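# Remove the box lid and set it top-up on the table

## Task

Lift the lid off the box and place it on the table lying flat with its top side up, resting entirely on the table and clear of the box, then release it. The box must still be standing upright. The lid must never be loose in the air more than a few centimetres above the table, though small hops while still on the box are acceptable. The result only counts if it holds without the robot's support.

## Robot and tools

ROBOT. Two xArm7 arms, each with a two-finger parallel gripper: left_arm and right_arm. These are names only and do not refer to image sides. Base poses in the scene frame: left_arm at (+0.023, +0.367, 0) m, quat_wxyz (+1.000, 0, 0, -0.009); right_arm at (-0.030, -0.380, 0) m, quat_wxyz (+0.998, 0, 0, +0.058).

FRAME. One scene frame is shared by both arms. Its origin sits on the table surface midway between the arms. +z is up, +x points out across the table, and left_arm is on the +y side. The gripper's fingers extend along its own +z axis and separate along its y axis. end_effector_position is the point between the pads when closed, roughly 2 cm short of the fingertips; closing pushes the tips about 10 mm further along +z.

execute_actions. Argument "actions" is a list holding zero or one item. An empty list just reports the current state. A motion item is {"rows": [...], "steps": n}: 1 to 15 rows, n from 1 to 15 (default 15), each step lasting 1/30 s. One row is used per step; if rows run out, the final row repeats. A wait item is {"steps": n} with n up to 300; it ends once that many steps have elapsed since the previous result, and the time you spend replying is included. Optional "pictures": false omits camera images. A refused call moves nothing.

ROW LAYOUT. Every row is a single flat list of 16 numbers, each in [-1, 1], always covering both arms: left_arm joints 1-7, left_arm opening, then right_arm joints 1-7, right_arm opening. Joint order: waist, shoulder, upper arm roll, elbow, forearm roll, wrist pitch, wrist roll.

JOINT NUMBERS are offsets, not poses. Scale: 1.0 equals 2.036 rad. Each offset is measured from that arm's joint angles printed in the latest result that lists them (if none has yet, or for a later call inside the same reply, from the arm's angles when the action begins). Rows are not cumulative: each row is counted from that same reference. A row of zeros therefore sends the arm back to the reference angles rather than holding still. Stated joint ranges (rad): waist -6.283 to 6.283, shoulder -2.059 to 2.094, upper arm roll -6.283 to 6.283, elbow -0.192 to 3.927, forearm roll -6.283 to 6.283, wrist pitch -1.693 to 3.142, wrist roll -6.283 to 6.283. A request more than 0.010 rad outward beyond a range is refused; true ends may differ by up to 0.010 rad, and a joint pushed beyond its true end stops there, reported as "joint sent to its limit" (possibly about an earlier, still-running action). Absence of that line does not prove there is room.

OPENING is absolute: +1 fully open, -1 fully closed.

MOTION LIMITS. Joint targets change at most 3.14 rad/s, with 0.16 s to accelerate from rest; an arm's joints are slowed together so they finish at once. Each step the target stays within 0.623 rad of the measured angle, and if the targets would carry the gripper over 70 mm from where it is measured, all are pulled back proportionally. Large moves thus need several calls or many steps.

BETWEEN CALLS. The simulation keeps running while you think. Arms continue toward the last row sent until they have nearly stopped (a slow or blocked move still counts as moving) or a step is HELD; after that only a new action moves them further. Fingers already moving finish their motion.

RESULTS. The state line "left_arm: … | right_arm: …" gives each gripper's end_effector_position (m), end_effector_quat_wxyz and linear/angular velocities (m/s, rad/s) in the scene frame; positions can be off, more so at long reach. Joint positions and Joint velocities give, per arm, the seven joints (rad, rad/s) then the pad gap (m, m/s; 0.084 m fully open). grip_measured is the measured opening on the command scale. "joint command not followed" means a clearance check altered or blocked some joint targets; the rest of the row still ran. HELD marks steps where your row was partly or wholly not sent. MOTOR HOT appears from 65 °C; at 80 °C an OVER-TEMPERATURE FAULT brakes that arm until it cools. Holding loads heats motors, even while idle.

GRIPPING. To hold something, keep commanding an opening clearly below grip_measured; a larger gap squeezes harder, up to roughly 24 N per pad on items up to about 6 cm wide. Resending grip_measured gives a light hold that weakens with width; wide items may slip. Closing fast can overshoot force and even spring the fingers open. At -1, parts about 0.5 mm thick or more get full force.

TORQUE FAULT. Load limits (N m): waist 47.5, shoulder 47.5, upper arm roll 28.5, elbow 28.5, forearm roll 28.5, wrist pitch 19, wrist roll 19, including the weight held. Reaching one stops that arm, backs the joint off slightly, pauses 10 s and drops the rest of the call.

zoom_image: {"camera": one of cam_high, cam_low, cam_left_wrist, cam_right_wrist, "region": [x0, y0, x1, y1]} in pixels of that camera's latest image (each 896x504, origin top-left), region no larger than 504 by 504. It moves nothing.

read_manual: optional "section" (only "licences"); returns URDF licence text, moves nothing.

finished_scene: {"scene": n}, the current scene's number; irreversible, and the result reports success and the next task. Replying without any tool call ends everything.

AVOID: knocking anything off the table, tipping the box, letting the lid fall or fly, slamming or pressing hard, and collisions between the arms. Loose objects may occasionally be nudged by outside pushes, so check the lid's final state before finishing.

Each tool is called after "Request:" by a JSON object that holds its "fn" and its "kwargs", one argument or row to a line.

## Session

Request:
{"fn": "execute_actions", "kwargs": {
  "actions": []
}}

Scene clock: 0.00 s of 4100.00 s.
left_arm: end_effector_position=(+0.3330, +0.5557, +0.2979) grip_measured=+1.00 end_effector_quat_wxyz=(-0.185, -0.006, +0.745, -0.641) end_effector_velocity=(+0.000, +0.000, -0.000) end_effector_angular_velocity=(+0.002, -0.001, +0.000) | right_arm: end_effector_position=(+0.3675, -0.3322, +0.2500) grip_measured=+1.00 end_effector_quat_wxyz=(-0.001, +0.998, +0.058, +0.001) end_effector_velocity=(-0.000, -0.000, +0.000) end_effector_angular_velocity=(+0.000, -0.000, -0.000)
Joint positions: left_arm=[ 0.671  0.636  0.356  1.723 -0.688  2.535 -2.273  0.084] | right_arm=[ 0.002 -0.251  0.002  0.919  0.003  1.168  0.002  0.084]
Joint velocities: left_arm=[-0.    -0.     0.001  0.001  0.    -0.001  0.001 -0.   ] | right_arm=[-0.    -0.001  0.    -0.     0.     0.     0.     0.   ]

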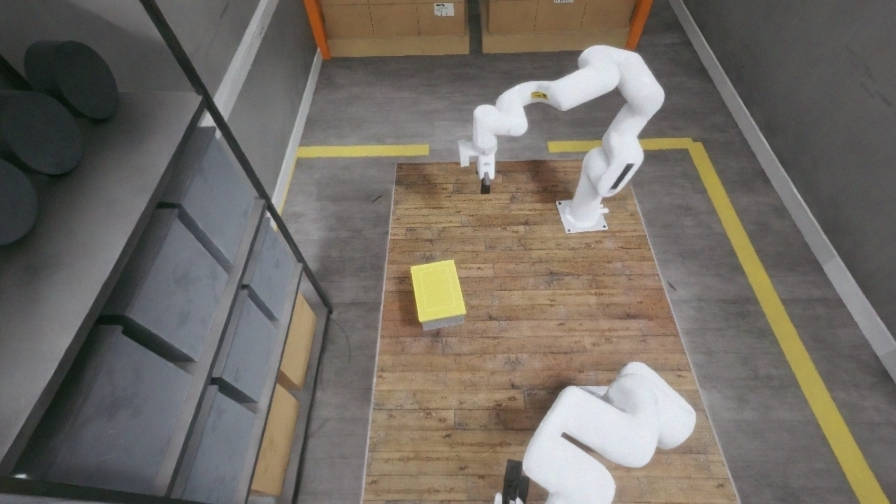

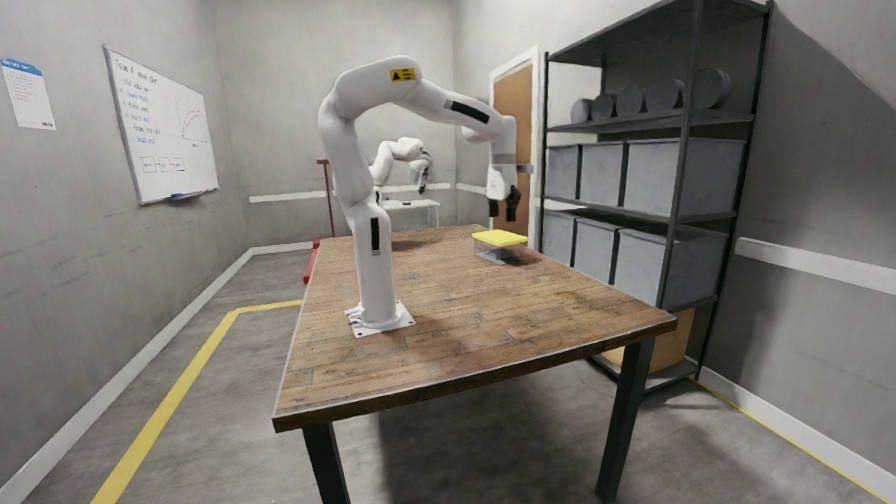

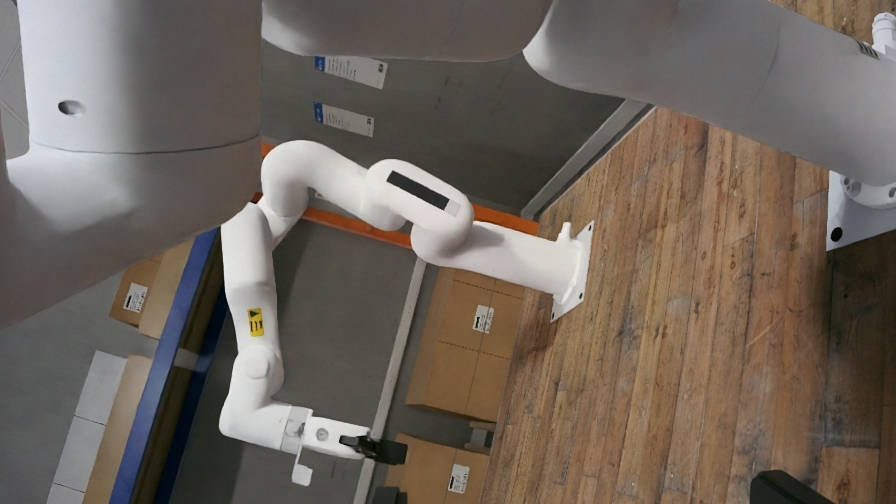

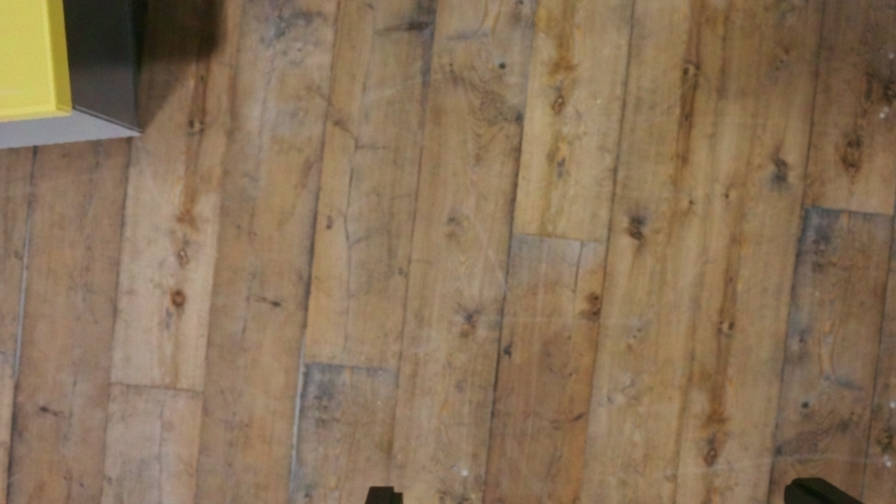

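Request:
{"fn": "zoom_image", "kwargs": {
  "camera": "cam_high",
  "region": [390, 250, 490, 340]
}}

Request:
{"fn": "zoom_image", "kwargs": {
  "camera": "cam_low",
  "region": [455, 215, 545, 275]
}}

Region (390, 250, 490, 340) of cam_high's 896x504 image, scaled by 5.040, with more detail than that image has; it fills the top 454 rows of this view, and the rest is white.

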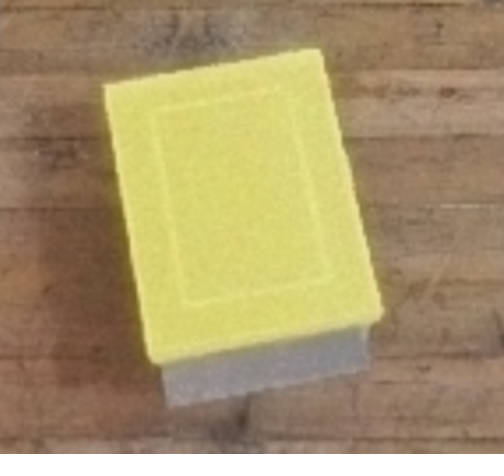

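Region (455, 215, 545, 275) of cam_low's 896x504 image, scaled by 5.600, with more detail than that image has.

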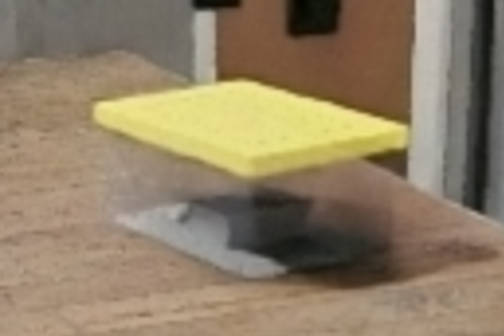

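Request:
{"fn": "execute_actions", "kwargs": {
  "actions": [
    {"rows": [[-0.2559,-0.0364,-0.1749,-0.0526,0.3379,-0.8502,0.004,-1, 0.426,0.2215,0,-0.1174,-0.9823,0.1366,0.7112,-0.2]], "steps": 15}
  ],
  "pictures": false
}}

Request:
{"fn": "execute_actions", "kwargs": {
  "actions": [
    {"steps": 30}
  ]
}}

Scene clock: 64.13 s of 4100.00 s.
left_arm: end_effector_position=(+0.4120, +0.4713, +0.1697) grip_measured=-1.00 end_effector_quat_wxyz=(-0.290, +0.193, +0.880, -0.323) end_effector_velocity=(+0.313, -0.069, -0.260) end_effector_angular_velocity=(+1.207, -1.203, -1.086) | right_arm: end_effector_position=(+0.2724, -0.3015, +0.1230) grip_measured=-0.21 end_effector_quat_wxyz=(+0.395, +0.894, +0.190, -0.095) end_effector_velocity=(+0.019, +0.079, -0.096) end_effector_angular_velocity=(-2.916, -1.833, +2.286)
Joint positions: left_arm=[ 0.32   0.587  0.115  1.651 -0.233  1.953 -2.267  0.   ] | right_arm=[ 0.574  0.065  0.002  0.753 -0.609  1.362  0.614  0.035]
Joint velocities: left_arm=[-0.599 -0.087 -0.408 -0.123  0.799 -1.684  0.009  0.   ] | right_arm=[ 2.129  0.992  0.072 -0.547 -2.819  0.585  2.809 -0.   ]
Steps of this call (steps 1 to 90: nothing new was sent; then 60.63 s passed at rest; steps 91 to 105: all 15 steps of this action). Readings (joint positions):
91: left_arm=[0.670 0.636 0.356 1.723 -0.687 2.534 -2.272] | right_arm=[0.002 -0.250 0.002 0.919 0.002 1.168 0.002]
92: left_arm=[0.666 0.635 0.354 1.722 -0.680 2.527 -2.272] | right_arm=[0.008 -0.247 0.001 0.918 -0.005 1.171 0.010]
94: left_arm=[0.626 0.627 0.331 1.711 -0.621 2.468 -2.272] | right_arm=[0.058 -0.213 -0.005 0.904 -0.058 1.193 0.063]
98: left_arm=[0.496 0.612 0.234 1.688 -0.469 2.310 -2.270] | right_arm=[0.191 -0.123 0.002 0.851 -0.188 1.247 0.192]
105: the state above

Scene clock: 65.13 s of 4100.00 s.
left_arm: end_effector_position=(+0.6888, +0.4552, +0.1598) grip_measured=-1.00 end_effector_quat_wxyz=(+0.108, +0.361, +0.924, +0.060) end_effector_velocity=(+0.005, -0.011, +0.006) end_effector_angular_velocity=(-0.003, -0.015, -0.018) | right_arm: end_effector_position=(+0.4140, -0.1060, +0.2265) grip_measured=-0.21 end_effector_quat_wxyz=(+0.475, +0.577, +0.357, +0.560) end_effector_velocity=(-0.001, +0.004, +0.001) end_effector_angular_velocity=(+0.002, -0.003, +0.009)
Joint positions: left_arm=[ 0.15   0.562  0.     1.615  0.     0.805 -2.264  0.   ] | right_arm=[ 0.869  0.2    0.002  0.68  -1.996  1.446  1.45   0.035]
Joint velocities: left_arm=[-0.007 -0.003 -0.011  0.006  0.    -0.005  0.002  0.   ] | right_arm=[ 0.002  0.     0.003  0.002 -0.005  0.     0.001  0.   ]
Steps of this call (steps 1 to 30: the robot went on to your last target). Readings (joint positions):
1: left_arm=[0.301 0.584 0.102 1.647 -0.207 1.896 -2.267] | right_arm=[0.643 0.097 0.005 0.735 -0.705 1.381 0.711]
2: left_arm=[0.284 0.582 0.091 1.644 -0.184 1.838 -2.267] | right_arm=[0.703 0.125 0.008 0.718 -0.804 1.397 0.809]
4: left_arm=[0.256 0.577 0.071 1.638 -0.145 1.722 -2.266] | right_arm=[0.787 0.164 0.010 0.696 -0.994 1.421 0.998]
8: left_arm=[0.215 0.571 0.044 1.629 -0.090 1.489 -2.265] | right_arm=[0.835 0.184 0.003 0.688 -1.294 1.436 1.233]
30: the state above

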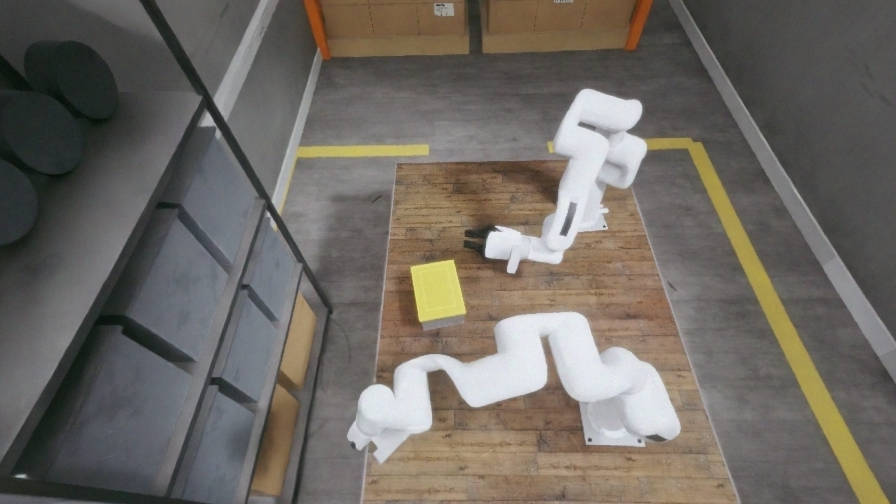

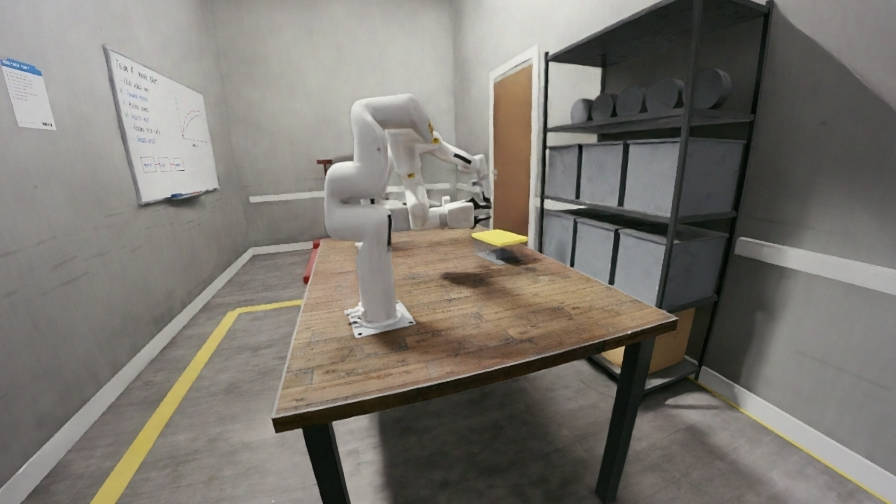

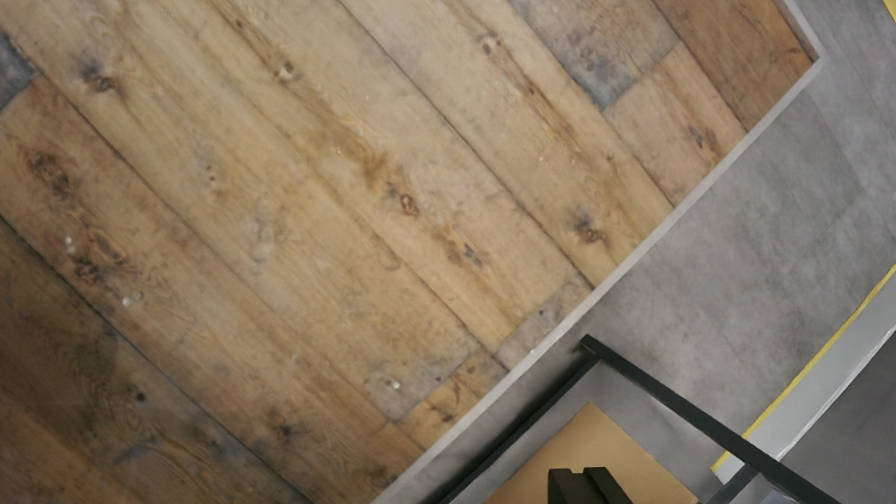

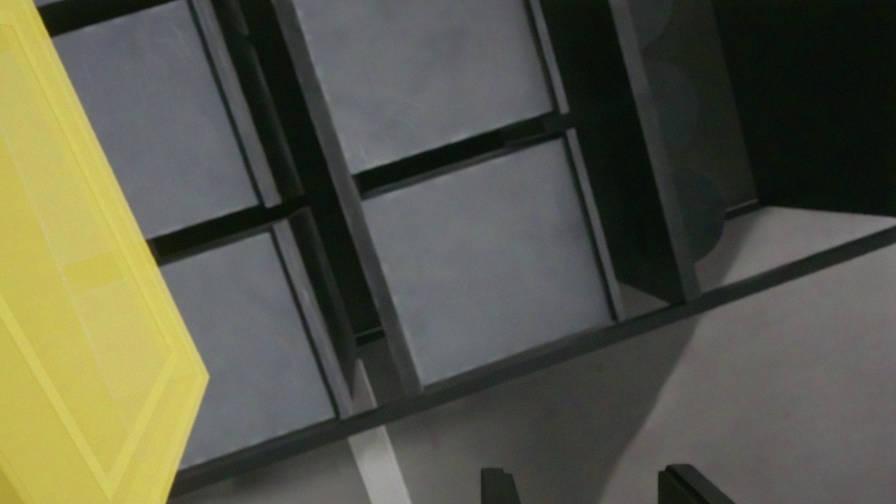

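Request:
{"fn": "execute_actions", "kwargs": {
  "actions": [
    {"rows": [[0,0,0,0,0,0,0,-1, 0.0002,0.1841,0,0.0335,-0.183,0,0,-0.2]], "steps": 15}
  ],
  "pictures": false
}}

Request:
{"fn": "execute_actions", "kwargs": {
  "actions": [
    {"steps": 12}
  ]
}}

Request:
{"fn": "zoom_image", "kwargs": {
  "camera": "cam_high",
  "region": [400, 250, 520, 340]
}}

Scene clock: 77.57 s of 4100.00 s.
left_arm: end_effector_position=(+0.6888, +0.4552, +0.1598) grip_measured=-1.00 end_effector_quat_wxyz=(+0.109, +0.361, +0.924, +0.060) end_effector_velocity=(-0.001, +0.000, -0.001) end_effector_angular_velocity=(-0.000, +0.003, +0.000) | right_arm: end_effector_position=(+0.3998, -0.0356, +0.0847) grip_measured=-0.21 end_effector_quat_wxyz=(+0.442, +0.444, +0.552, +0.550) end_effector_velocity=(+0.006, +0.026, -0.009) end_effector_angular_velocity=(-0.019, -0.027, +0.090)
Joint positions: left_arm=[ 0.15   0.562  0.     1.615  0.     0.805 -2.264  0.   ] | right_arm=[ 0.87   0.572  0.003  0.744 -2.362  1.445  1.45   0.035]
Joint velocities: left_arm=[ 0.     0.001  0.    -0.002 -0.     0.     0.     0.   ] | right_arm=[-0.003  0.062 -0.011  0.051 -0.105  0.014  0.001 -0.   ]
Steps of this call (steps 1 to 15: the robot went on to your last target; steps 16 to 90: nothing new was sent; then 8.93 s passed at rest; steps 91 to 105: all 15 steps of this action). Readings (joint positions):
91: left_arm=[0.150 0.562 -0.000 1.616 0.000 0.804 -2.264] | right_arm=[0.869 0.201 0.002 0.680 -1.997 1.446 1.450]
92: left_arm=[0.150 0.562 -0.000 1.616 0.000 0.804 -2.264] | right_arm=[0.869 0.206 0.002 0.682 -2.004 1.447 1.450]
94: left_arm=[0.150 0.562 0.000 1.616 0.000 0.804 -2.264] | right_arm=[0.869 0.261 0.001 0.696 -2.064 1.448 1.450]
98: left_arm=[0.150 0.562 0.000 1.615 0.000 0.805 -2.264] | right_arm=[0.870 0.419 0.003 0.718 -2.213 1.446 1.450]
105: the state above

Scene clock: 77.97 s of 4100.00 s.
left_arm: end_effector_position=(+0.6888, +0.4552, +0.1598) grip_measured=-1.00 end_effector_quat_wxyz=(+0.108, +0.361, +0.924, +0.060) end_effector_velocity=(+0.000, +0.000, -0.000) end_effector_angular_velocity=(+0.001, +0.001, -0.001) | right_arm: end_effector_position=(+0.4005, -0.0337, +0.0849) grip_measured=-0.21 end_effector_quat_wxyz=(+0.442, +0.442, +0.552, +0.552) end_effector_velocity=(-0.001, -0.001, -0.003) end_effector_angular_velocity=(-0.005, +0.003, +0.002)
Joint positions: left_arm=[ 0.15   0.562  0.     1.615  0.     0.805 -2.264  0.   ] | right_arm=[ 0.87   0.574  0.002  0.748 -2.369  1.446  1.45   0.035]
Joint velocities: left_arm=[ 0.     0.001 -0.     0.001  0.001  0.001  0.     0.   ] | right_arm=[ 0.     0.005  0.001 -0.001 -0.001 -0.    -0.     0.   ]
Steps of this call (steps 1 to 12: the robot went on to your last target). Readings (joint positions):
1: left_arm=[0.150 0.562 0.000 1.615 0.000 0.805 -2.264] | right_arm=[0.870 0.573 0.002 0.746 -2.365 1.446 1.450]
2: left_arm=[0.150 0.562 0.000 1.615 0.000 0.805 -2.264] | right_arm=[0.870 0.573 0.002 0.747 -2.366 1.446 1.450]
4: left_arm=[0.150 0.562 0.000 1.615 0.000 0.805 -2.264] | right_arm=[0.869 0.573 0.002 0.749 -2.368 1.447 1.450]
8: left_arm=[0.150 0.562 0.000 1.615 0.000 0.805 -2.264] | right_arm=[0.869 0.574 0.002 0.748 -2.368 1.446 1.450]
12: the state above

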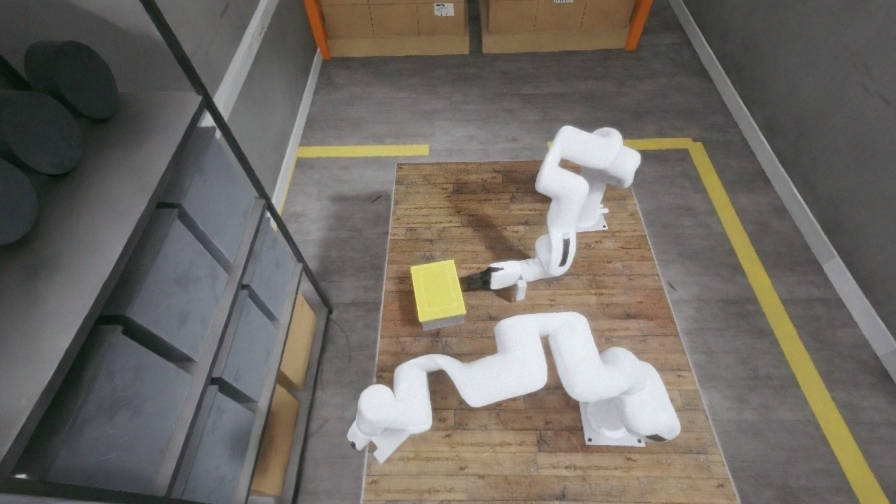

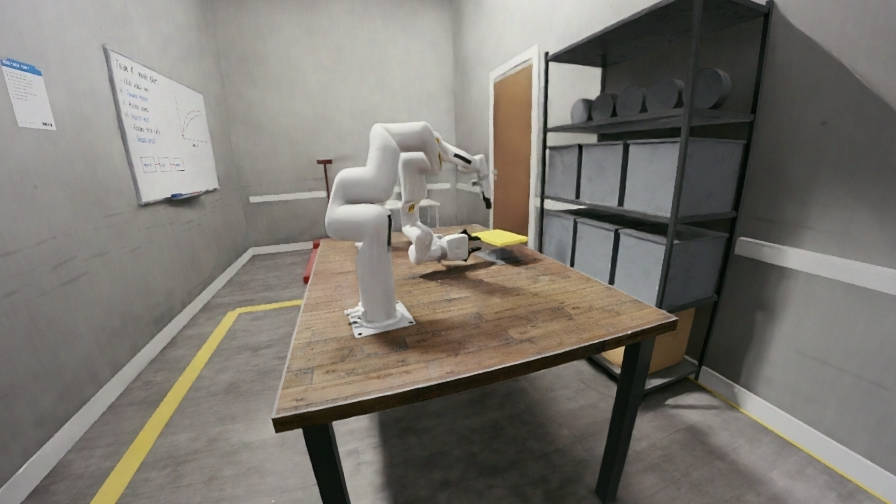

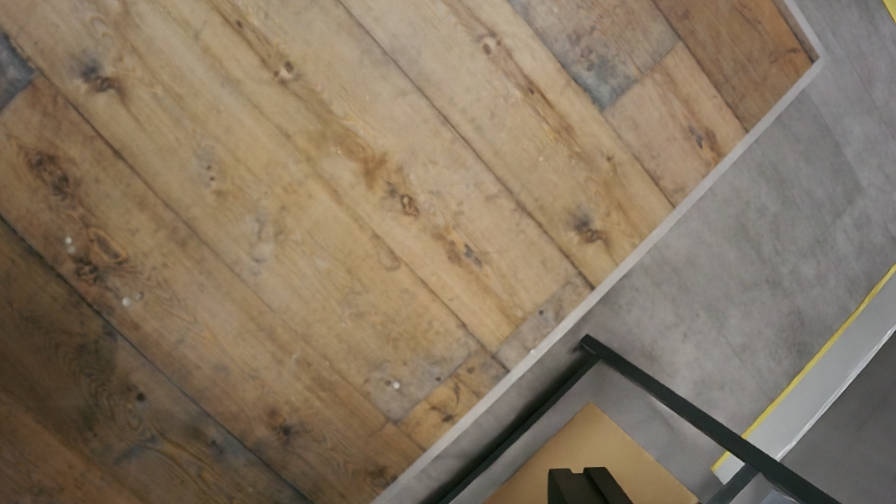

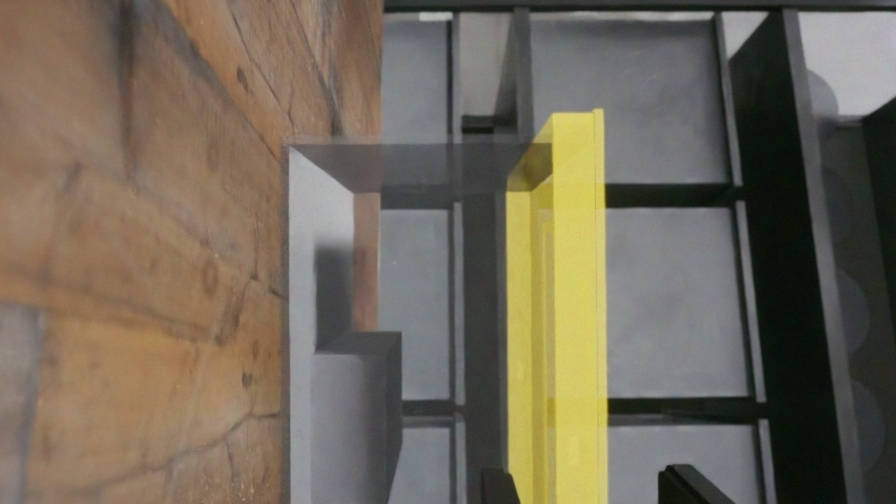

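Region (400, 250, 520, 340) of cam_high's 896x504 image, scaled by 4.200, with more detail than that image has; it fills the top 378 rows of this view, and the rest is white.

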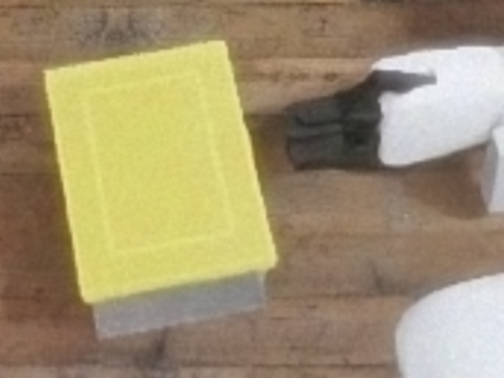

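Request:
{"fn": "execute_actions", "kwargs": {
  "actions": [
    {"rows": [[0,0,0,0,0,0,0,-1, -0.002,0.0018,0,0.0054,-0.0016,-0.003,-0.0022,-0.2],[0,0,0,0,0,0,0,-1, -0.0051,0.0044,0,0.0135,-0.0041,-0.0074,-0.0056,-0.2],[0,0,0,0,0,0,0,-1, -0.0081,0.007,0,0.0216,-0.0066,-0.0119,-0.0089,-0.2],[0,0,0,0,0,0,0,-1, -0.0112,0.0096,0,0.0298,-0.009,-0.0163,-0.0123,-0.2],[0,0,0,0,0,0,0,-1, -0.0142,0.0123,0,0.0379,-0.0115,-0.0208,-0.0156,-0.2],[0,0,0,0,0,0,0,-1, -0.0162,0.014,0,0.0433,-0.0131,-0.0238,-0.0178,-0.2],[0,0,0,0,0,0,0,-1, -0.0177,0.0152,0,0.0471,-0.0143,-0.0258,-0.0194,-0.2],[0,0,0,0,0,0,0,-1, -0.0189,0.0163,0,0.0503,-0.0153,-0.0276,-0.0207,-0.2],[0,0,0,0,0,0,0,-1, -0.0197,0.017,0,0.0525,-0.0159,-0.0288,-0.0216,-0.2],[0,0,0,0,0,0,0,-1, -0.0203,0.0175,0,0.0541,-0.0164,-0.0297,-0.0223,-0.2]], "steps": 15}
  ],
  "pictures": false
}}

Request:
{"fn": "execute_actions", "kwargs": {
  "actions": [
    {"steps": 6}
  ]
}}

Request:
{"fn": "zoom_image", "kwargs": {
  "camera": "cam_high",
  "region": [400, 250, 520, 340]
}}

Scene clock: 97.97 s of 4100.00 s.
left_arm: end_effector_position=(+0.6888, +0.4552, +0.1598) grip_measured=-1.00 end_effector_quat_wxyz=(+0.108, +0.361, +0.924, +0.060) end_effector_velocity=(+0.001, -0.000, +0.001) end_effector_angular_velocity=(+0.001, -0.002, -0.001) | right_arm: end_effector_position=(+0.4292, -0.0134, +0.0889) grip_measured=-0.21 end_effector_quat_wxyz=(+0.442, +0.442, +0.552, +0.552) end_effector_velocity=(-0.001, +0.006, -0.006) end_effector_angular_velocity=(-0.011, +0.014, +0.011)
Joint positions: left_arm=[ 0.15   0.562  0.     1.615  0.     0.805 -2.264  0.   ] | right_arm=[ 0.829  0.609  0.002  0.856 -2.402  1.387  1.405  0.035]
Joint velocities: left_arm=[-0.    -0.    -0.     0.001  0.001 -0.    -0.     0.   ] | right_arm=[-0.005  0.01   0.007  0.014 -0.008 -0.018 -0.012  0.   ]
Steps of this call (steps 1 to 15: the robot went on to your last target; steps 16 to 90: nothing new was sent; then 16.50 s passed at rest; steps 91 to 105: all 15 steps of this action). Readings (joint positions):
91: left_arm=[0.150 0.562 0.000 1.615 0.000 0.805 -2.264] | right_arm=[0.869 0.575 0.002 0.748 -2.369 1.446 1.449]
92: left_arm=[0.150 0.562 0.000 1.615 0.000 0.805 -2.264] | right_arm=[0.869 0.576 0.002 0.750 -2.370 1.445 1.448]
94: left_arm=[0.150 0.562 0.000 1.615 0.000 0.805 -2.264] | right_arm=[0.864 0.580 0.003 0.763 -2.374 1.437 1.442]
98: left_arm=[0.150 0.562 0.000 1.615 0.000 0.805 -2.264] | right_arm=[0.844 0.597 0.002 0.817 -2.390 1.409 1.421]
105: the state above

Scene clock: 98.17 s of 4100.00 s.
left_arm: end_effector_position=(+0.6888, +0.4552, +0.1598) grip_measured=-1.00 end_effector_quat_wxyz=(+0.108, +0.361, +0.924, +0.060) end_effector_velocity=(-0.000, -0.000, +0.000) end_effector_angular_velocity=(-0.001, +0.000, +0.001) | right_arm: end_effector_position=(+0.4293, -0.0129, +0.0888) grip_measured=-0.21 end_effector_quat_wxyz=(+0.441, +0.442, +0.552, +0.552) end_effector_velocity=(+0.002, +0.000, +0.001) end_effector_angular_velocity=(+0.001, -0.003, -0.002)
Joint positions: left_arm=[ 0.15   0.562  0.     1.615  0.     0.805 -2.264  0.   ] | right_arm=[ 0.828  0.61   0.002  0.858 -2.402  1.386  1.404  0.035]
Joint velocities: left_arm=[ 0.    -0.001 -0.    -0.    -0.     0.    -0.001  0.   ] | right_arm=[-0.001 -0.    -0.001  0.003 -0.001 -0.    -0.001 -0.   ]
Steps of this call (steps 1 to 6: the robot went on to your last target). Readings (joint positions):
1: left_arm=[0.150 0.562 0.000 1.615 0.000 0.805 -2.264] | right_arm=[0.829 0.610 0.002 0.857 -2.402 1.386 1.405]
2: left_arm=[0.150 0.562 0.000 1.615 0.000 0.805 -2.264] | right_arm=[0.829 0.610 0.002 0.857 -2.402 1.386 1.404]
4: left_arm=[0.150 0.562 0.000 1.615 0.000 0.805 -2.264] | right_arm=[0.828 0.610 0.002 0.857 -2.402 1.386 1.404]
6: the state above

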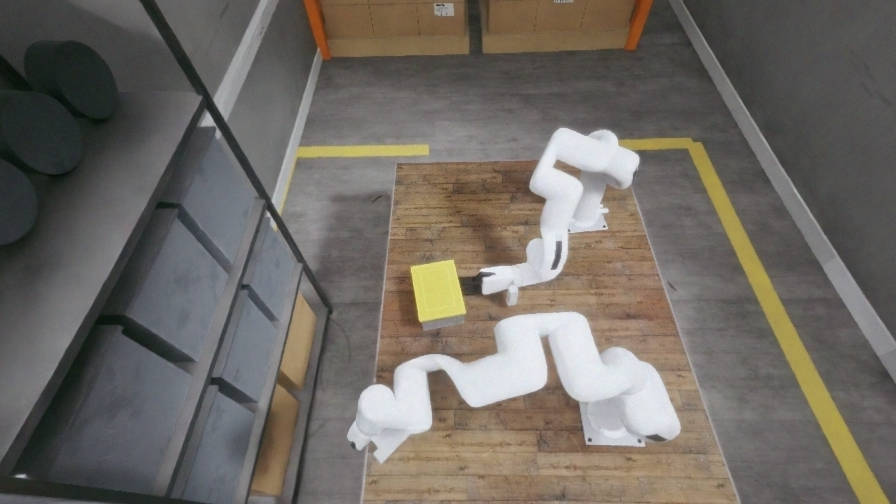

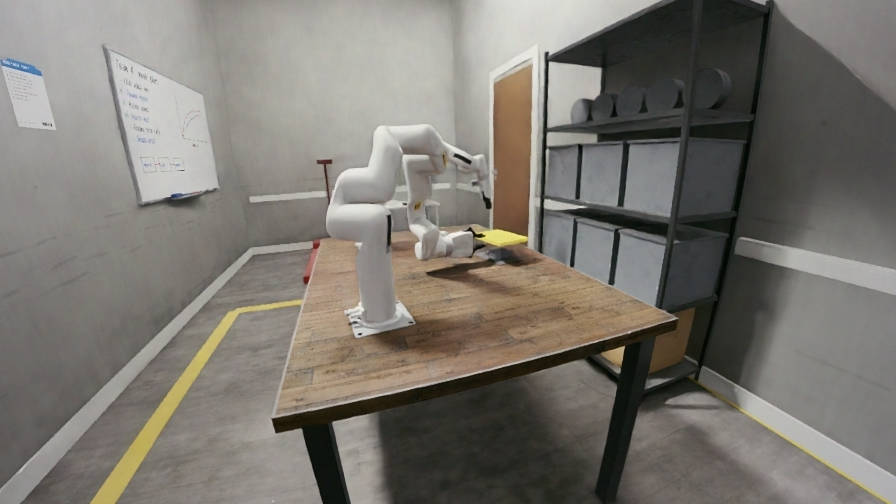

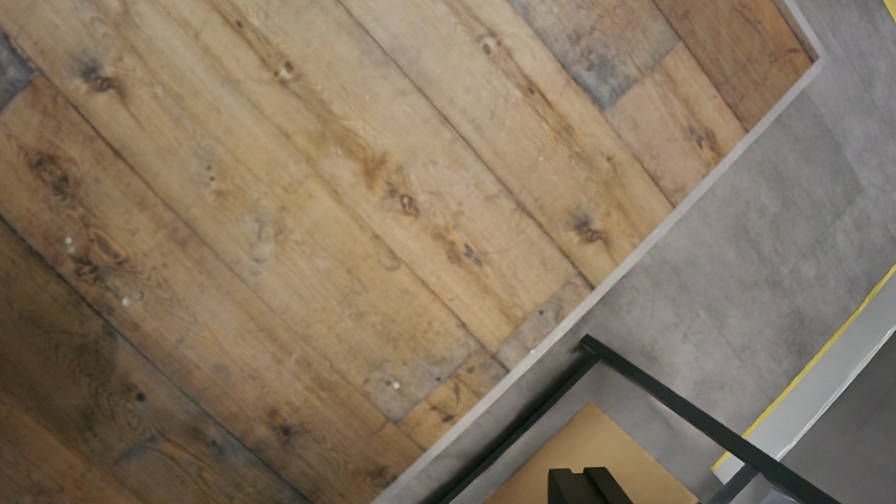

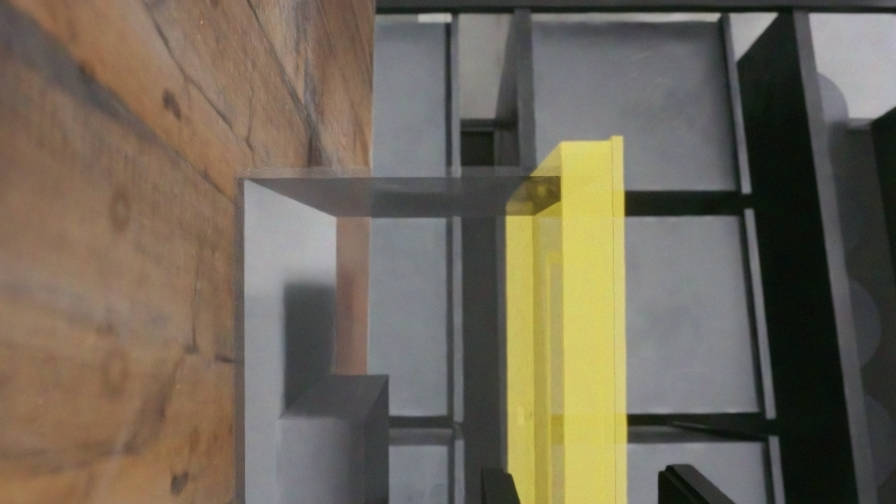

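Region (400, 250, 520, 340) of cam_high's 896x504 image, scaled by 4.200, with more detail than that image has; it fills the top 378 rows of this view, and the rest is white.

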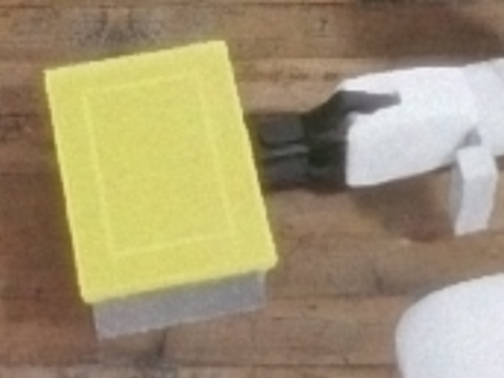

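Request:
{"fn": "execute_actions", "kwargs": {
  "actions": [
    {"rows": [[0,0,0,0,0,0,0,-1, -0.0022,0.0007,0,0.003,-0.0019,-0.002,-0.0011,-0.2],[0,0,0,0,0,0,0,-1, -0.0044,0.0015,0,0.0059,-0.0038,-0.004,-0.0022,-0.2],[0,0,0,0,0,0,0,-1, -0.0066,0.0022,0,0.0089,-0.0058,-0.0061,-0.0032,-0.2],[0,0,0,0,0,0,0,-1, -0.0088,0.003,0,0.0118,-0.0077,-0.0081,-0.0043,-0.2],[0,0,0,0,0,0,0,-1, -0.011,0.0037,0,0.0148,-0.0096,-0.0101,-0.0054,-0.2],[0,0,0,0,0,0,0,-1, -0.011,0.0037,0,0.0148,-0.0096,-0.0101,-0.0054,-0.2],[0,0,0,0,0,0,0,-1, -0.011,0.0037,0,0.0148,-0.0096,-0.0101,-0.0054,-0.2],[0,0,0,0,0,0,0,-1, -0.011,0.0037,0,0.0148,-0.0096,-0.0101,-0.0054,-0.3],[0,0,0,0,0,0,0,-1, -0.011,0.0037,0,0.0148,-0.0096,-0.0101,-0.0054,-0.4],[0,0,0,0,0,0,0,-1, -0.011,0.0037,0,0.0148,-0.0096,-0.0101,-0.0054,-0.45]], "steps": 15}
  ]
}}

Request:
{"fn": "zoom_image", "kwargs": {
  "camera": "cam_high",
  "region": [400, 250, 520, 340]
}}

Scene clock: 113.90 s of 4100.00 s.
left_arm: end_effector_position=(+0.6888, +0.4552, +0.1598) grip_measured=-1.00 end_effector_quat_wxyz=(+0.108, +0.361, +0.924, +0.060) end_effector_velocity=(+0.001, +0.001, +0.000) end_effector_angular_velocity=(+0.001, -0.002, +0.002) | right_arm: end_effector_position=(+0.4405, -0.0101, +0.0905) grip_measured=-0.46 end_effector_quat_wxyz=(+0.441, +0.442, +0.553, +0.552) end_effector_velocity=(+0.001, +0.001, +0.002) end_effector_angular_velocity=(+0.002, -0.003, -0.000)
Joint positions: left_arm=[ 0.15   0.562  0.     1.615  0.     0.805 -2.264  0.   ] | right_arm=[ 0.806  0.618  0.003  0.887 -2.421  1.365  1.393  0.024]
Joint velocities: left_arm=[ 0.     0.001  0.001  0.002  0.    -0.001 -0.001  0.   ] | right_arm=[-0.001 -0.    -0.001  0.003 -0.002  0.    -0.001 -0.005]
Steps of this call (steps 1 to 15: the robot went on to your last target; steps 16 to 90: nothing new was sent; then 12.23 s passed at rest; steps 91 to 105: all 15 steps of this action). Readings (joint positions):
91: left_arm=[0.150 0.562 0.000 1.615 0.000 0.805 -2.264] | right_arm=[0.828 0.610 0.002 0.858 -2.402 1.386 1.404]
92: left_arm=[0.150 0.562 0.000 1.615 0.000 0.805 -2.264] | right_arm=[0.827 0.610 0.002 0.859 -2.403 1.385 1.404]
94: left_arm=[0.150 0.562 0.000 1.615 0.000 0.805 -2.264] | right_arm=[0.823 0.612 0.003 0.865 -2.407 1.380 1.401]
98: left_arm=[0.150 0.562 0.000 1.615 0.000 0.805 -2.264] | right_arm=[0.810 0.617 0.003 0.882 -2.418 1.368 1.395]
105: the state above

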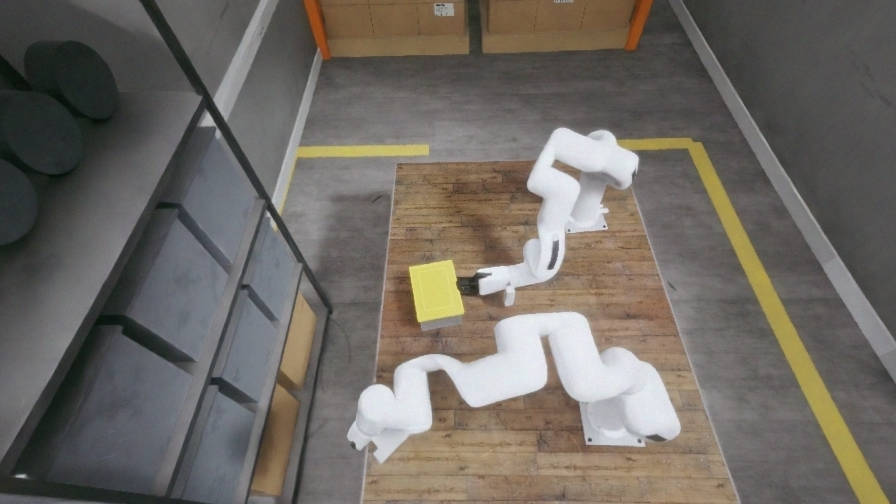

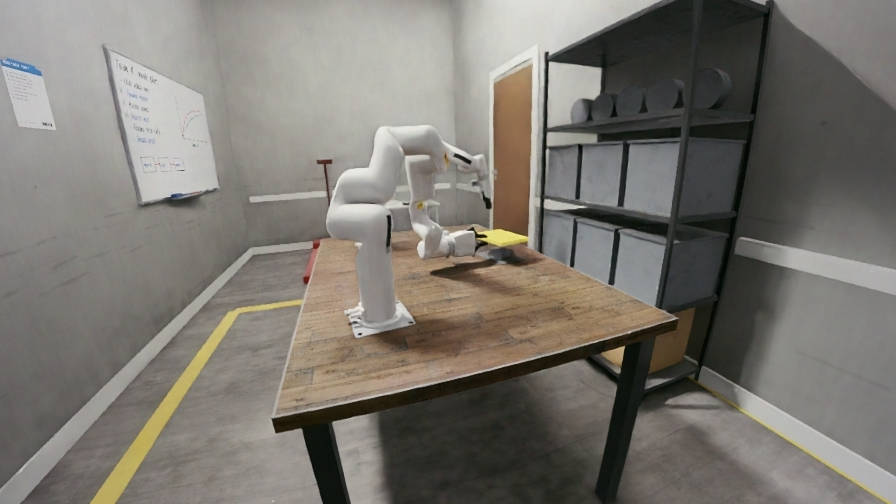

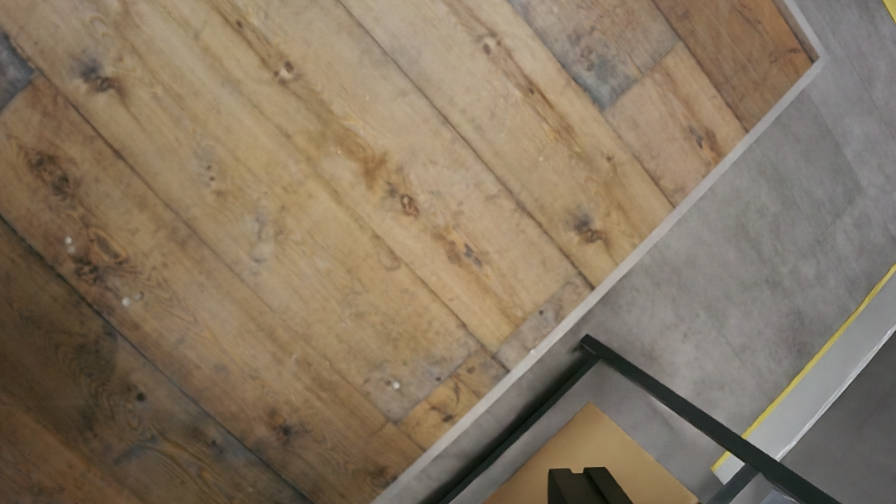

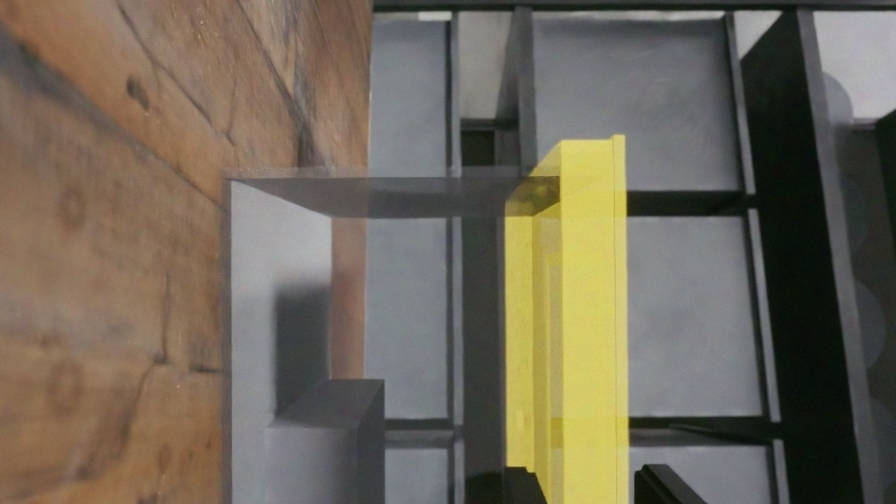

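Region (400, 250, 520, 340) of cam_high's 896x504 image, scaled by 4.200, with more detail than that image has; it fills the top 378 rows of this view, and the rest is white.

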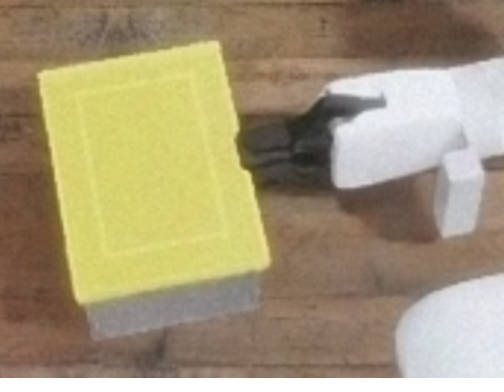

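Request:
{"fn": "execute_actions", "kwargs": {
  "actions": [
    {"rows": [[-0.01,0,0,0,0,0,0,-1, 0,-0.0015,0,-0.0006,0,-0.0007,-0.0006,-0.45],[-0.025,0,0,0,0,0,0,-1, 0,-0.003,0,-0.0012,0,-0.0015,-0.0012,-0.45],[-0.045,0,0,0,0,0,0,-1, 0,-0.003,0,-0.0012,0,-0.0015,-0.0012,-0.45],[-0.07,0,0,0,0,0,0,-1, 0,-0.003,0,-0.0012,0,-0.0015,-0.0012,-0.45],[-0.095,0,0,0,0,0,0,-1, 0,-0.003,0,-0.0012,0,-0.0015,-0.0012,-0.5],[-0.12,0,0,0,0,0,0,-1, 0,-0.003,0,-0.0012,0,-0.0015,-0.0012,-0.55],[-0.145,0,0,0,0,0,0,-1, 0,-0.003,0,-0.0012,0,-0.0015,-0.0012,-0.6],[-0.17,0,0,0,0,0,0,-1, 0,-0.003,0,-0.0012,0,-0.0015,-0.0012,-0.65],[-0.195,0,0,0,0,0,0,-1, 0,-0.003,0,-0.0012,0,-0.0015,-0.0012,-0.7],[-0.22,0,0,0,0,0,0,-1, 0,-0.003,0,-0.0012,0,-0.0015,-0.0012,-0.75],[-0.245,0,0,0,0,0,0,-1, 0,-0.003,0,-0.0012,0,-0.0015,-0.0012,-0.8],[-0.27,0,0,0,0,0,0,-1, 0,-0.003,0,-0.0012,0,-0.0015,-0.0012,-0.9],[-0.2975,0,0,0,0,0,0,-1, 0,-0.003,0,-0.0012,0,-0.0015,-0.0012,-1]], "steps": 15}
  ],
  "pictures": false
}}

Request:
{"fn": "execute_actions", "kwargs": {
  "actions": [
    {"steps": 25}
  ]
}}

Scene clock: 146.23 s of 4100.00 s.
left_arm: end_effector_position=(+0.6872, +0.2665, +0.1598) grip_measured=-1.00 end_effector_quat_wxyz=(+0.116, +0.487, +0.864, +0.044) end_effector_velocity=(-0.070, -0.464, -0.002) end_effector_angular_velocity=(-0.002, +0.002, -0.698) | right_arm: end_effector_position=(+0.4407, -0.0102, +0.0926) grip_measured=-0.68 end_effector_quat_wxyz=(+0.441, +0.442, +0.553, +0.552) end_effector_velocity=(-0.000, +0.001, +0.001) end_effector_angular_velocity=(+0.000, -0.001, +0.001)
Joint positions: left_arm=[-0.129  0.562 -0.002  1.616 -0.     0.805 -2.264  0.   ] | right_arm=[ 0.806  0.612  0.002  0.885 -2.421  1.362  1.391  0.014]
Joint velocities: left_arm=[-0.695  0.003 -0.004 -0.    -0.    -0.001 -0.001  0.   ] | right_arm=[ 0.    -0.001  0.001 -0.    -0.     0.    -0.001 -0.   ]
Steps of this call (steps 1 to 15: the robot went on to your last target; steps 16 to 90: nothing new was sent; then 28.83 s passed at rest; steps 91 to 105: all 15 steps of this action). Readings (joint positions):
91: left_arm=[0.150 0.562 0.000 1.615 0.000 0.805 -2.264] | right_arm=[0.806 0.617 0.002 0.888 -2.422 1.365 1.393]
92: left_arm=[0.147 0.562 0.002 1.615 0.000 0.805 -2.264] | right_arm=[0.806 0.617 0.002 0.887 -2.421 1.365 1.393]
94: left_arm=[0.126 0.562 0.007 1.615 0.000 0.805 -2.264] | right_arm=[0.806 0.614 0.002 0.886 -2.421 1.364 1.392]
98: left_arm=[0.033 0.562 -0.001 1.616 -0.000 0.805 -2.264] | right_arm=[0.806 0.612 0.002 0.885 -2.421 1.362 1.391]
105: the state above

Scene clock: 147.07 s of 4100.00 s.
left_arm: end_effector_position=(+0.6214, +0.0617, +0.1598) grip_measured=-1.00 end_effector_quat_wxyz=(+0.121, +0.620, +0.775, +0.025) end_effector_velocity=(-0.012, -0.023, -0.000) end_effector_angular_velocity=(-0.012, +0.006, -0.035) | right_arm: end_effector_position=(+0.4404, -0.0099, +0.0925) grip_measured=-0.68 end_effector_quat_wxyz=(+0.441, +0.442, +0.553, +0.552) end_effector_velocity=(-0.000, -0.000, -0.000) end_effector_angular_velocity=(-0.000, +0.000, +0.000)
Joint positions: left_arm=[-0.454  0.562  0.001  1.615  0.     0.805 -2.264  0.   ] | right_arm=[ 0.806  0.612  0.003  0.885 -2.421  1.362  1.391  0.014]
Joint velocities: left_arm=[-0.018  0.    -0.022  0.    -0.001  0.    -0.001  0.   ] | right_arm=[ 0.    -0.    -0.    -0.001 -0.     0.     0.     0.   ]
Steps of this call (steps 1 to 25: the robot went on to your last target). Readings (joint positions):
1: left_arm=[-0.153 0.562 -0.002 1.616 -0.000 0.805 -2.264] | right_arm=[0.806 0.612 0.002 0.885 -2.421 1.362 1.391]
2: left_arm=[-0.176 0.562 -0.002 1.616 -0.000 0.805 -2.264] | right_arm=[0.806 0.612 0.002 0.885 -2.421 1.362 1.391]
4: left_arm=[-0.222 0.562 -0.001 1.616 -0.000 0.805 -2.264] | right_arm=[0.806 0.612 0.002 0.885 -2.421 1.362 1.391]
8: left_arm=[-0.314 0.562 -0.001 1.615 -0.000 0.805 -2.264] | right_arm=[0.806 0.612 0.002 0.885 -2.421 1.362 1.391]
25: the state above

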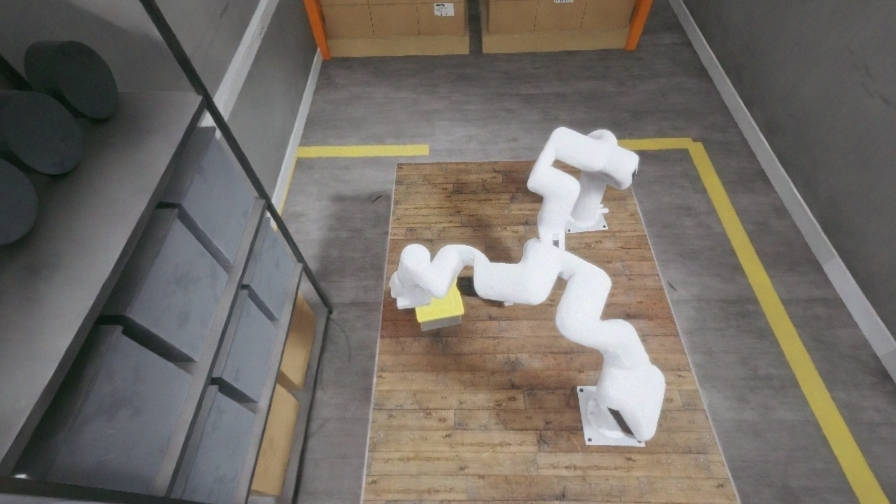

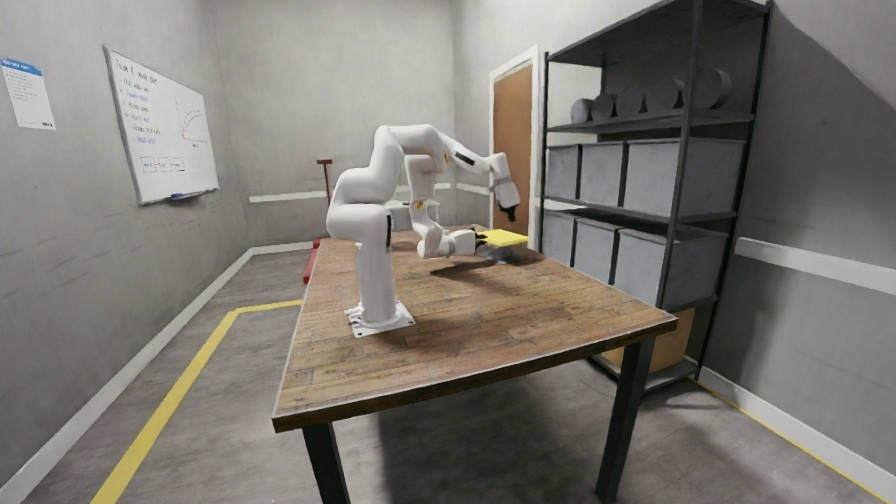

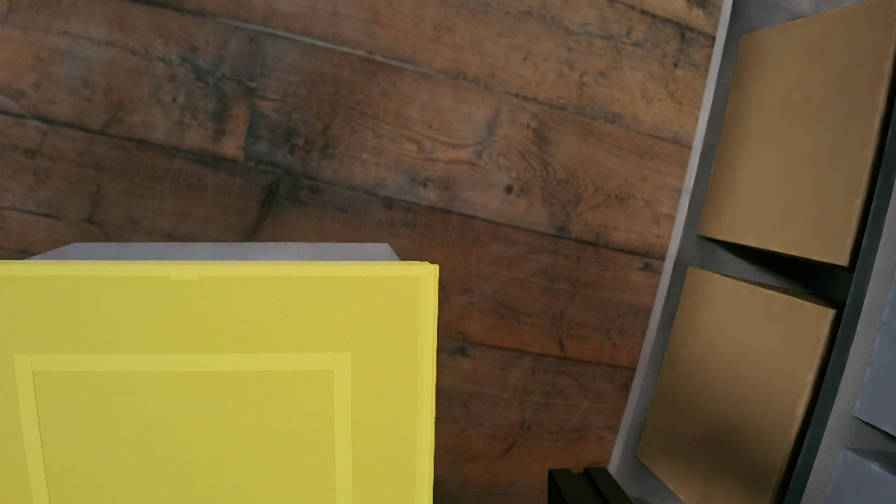

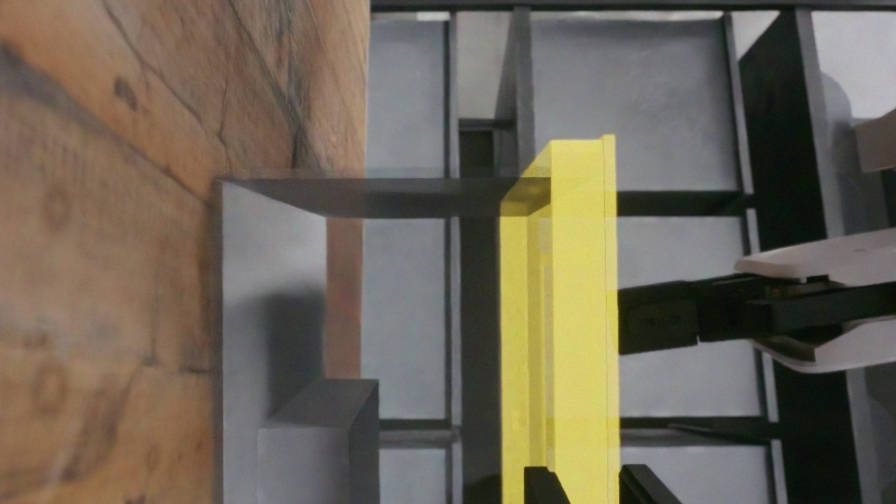

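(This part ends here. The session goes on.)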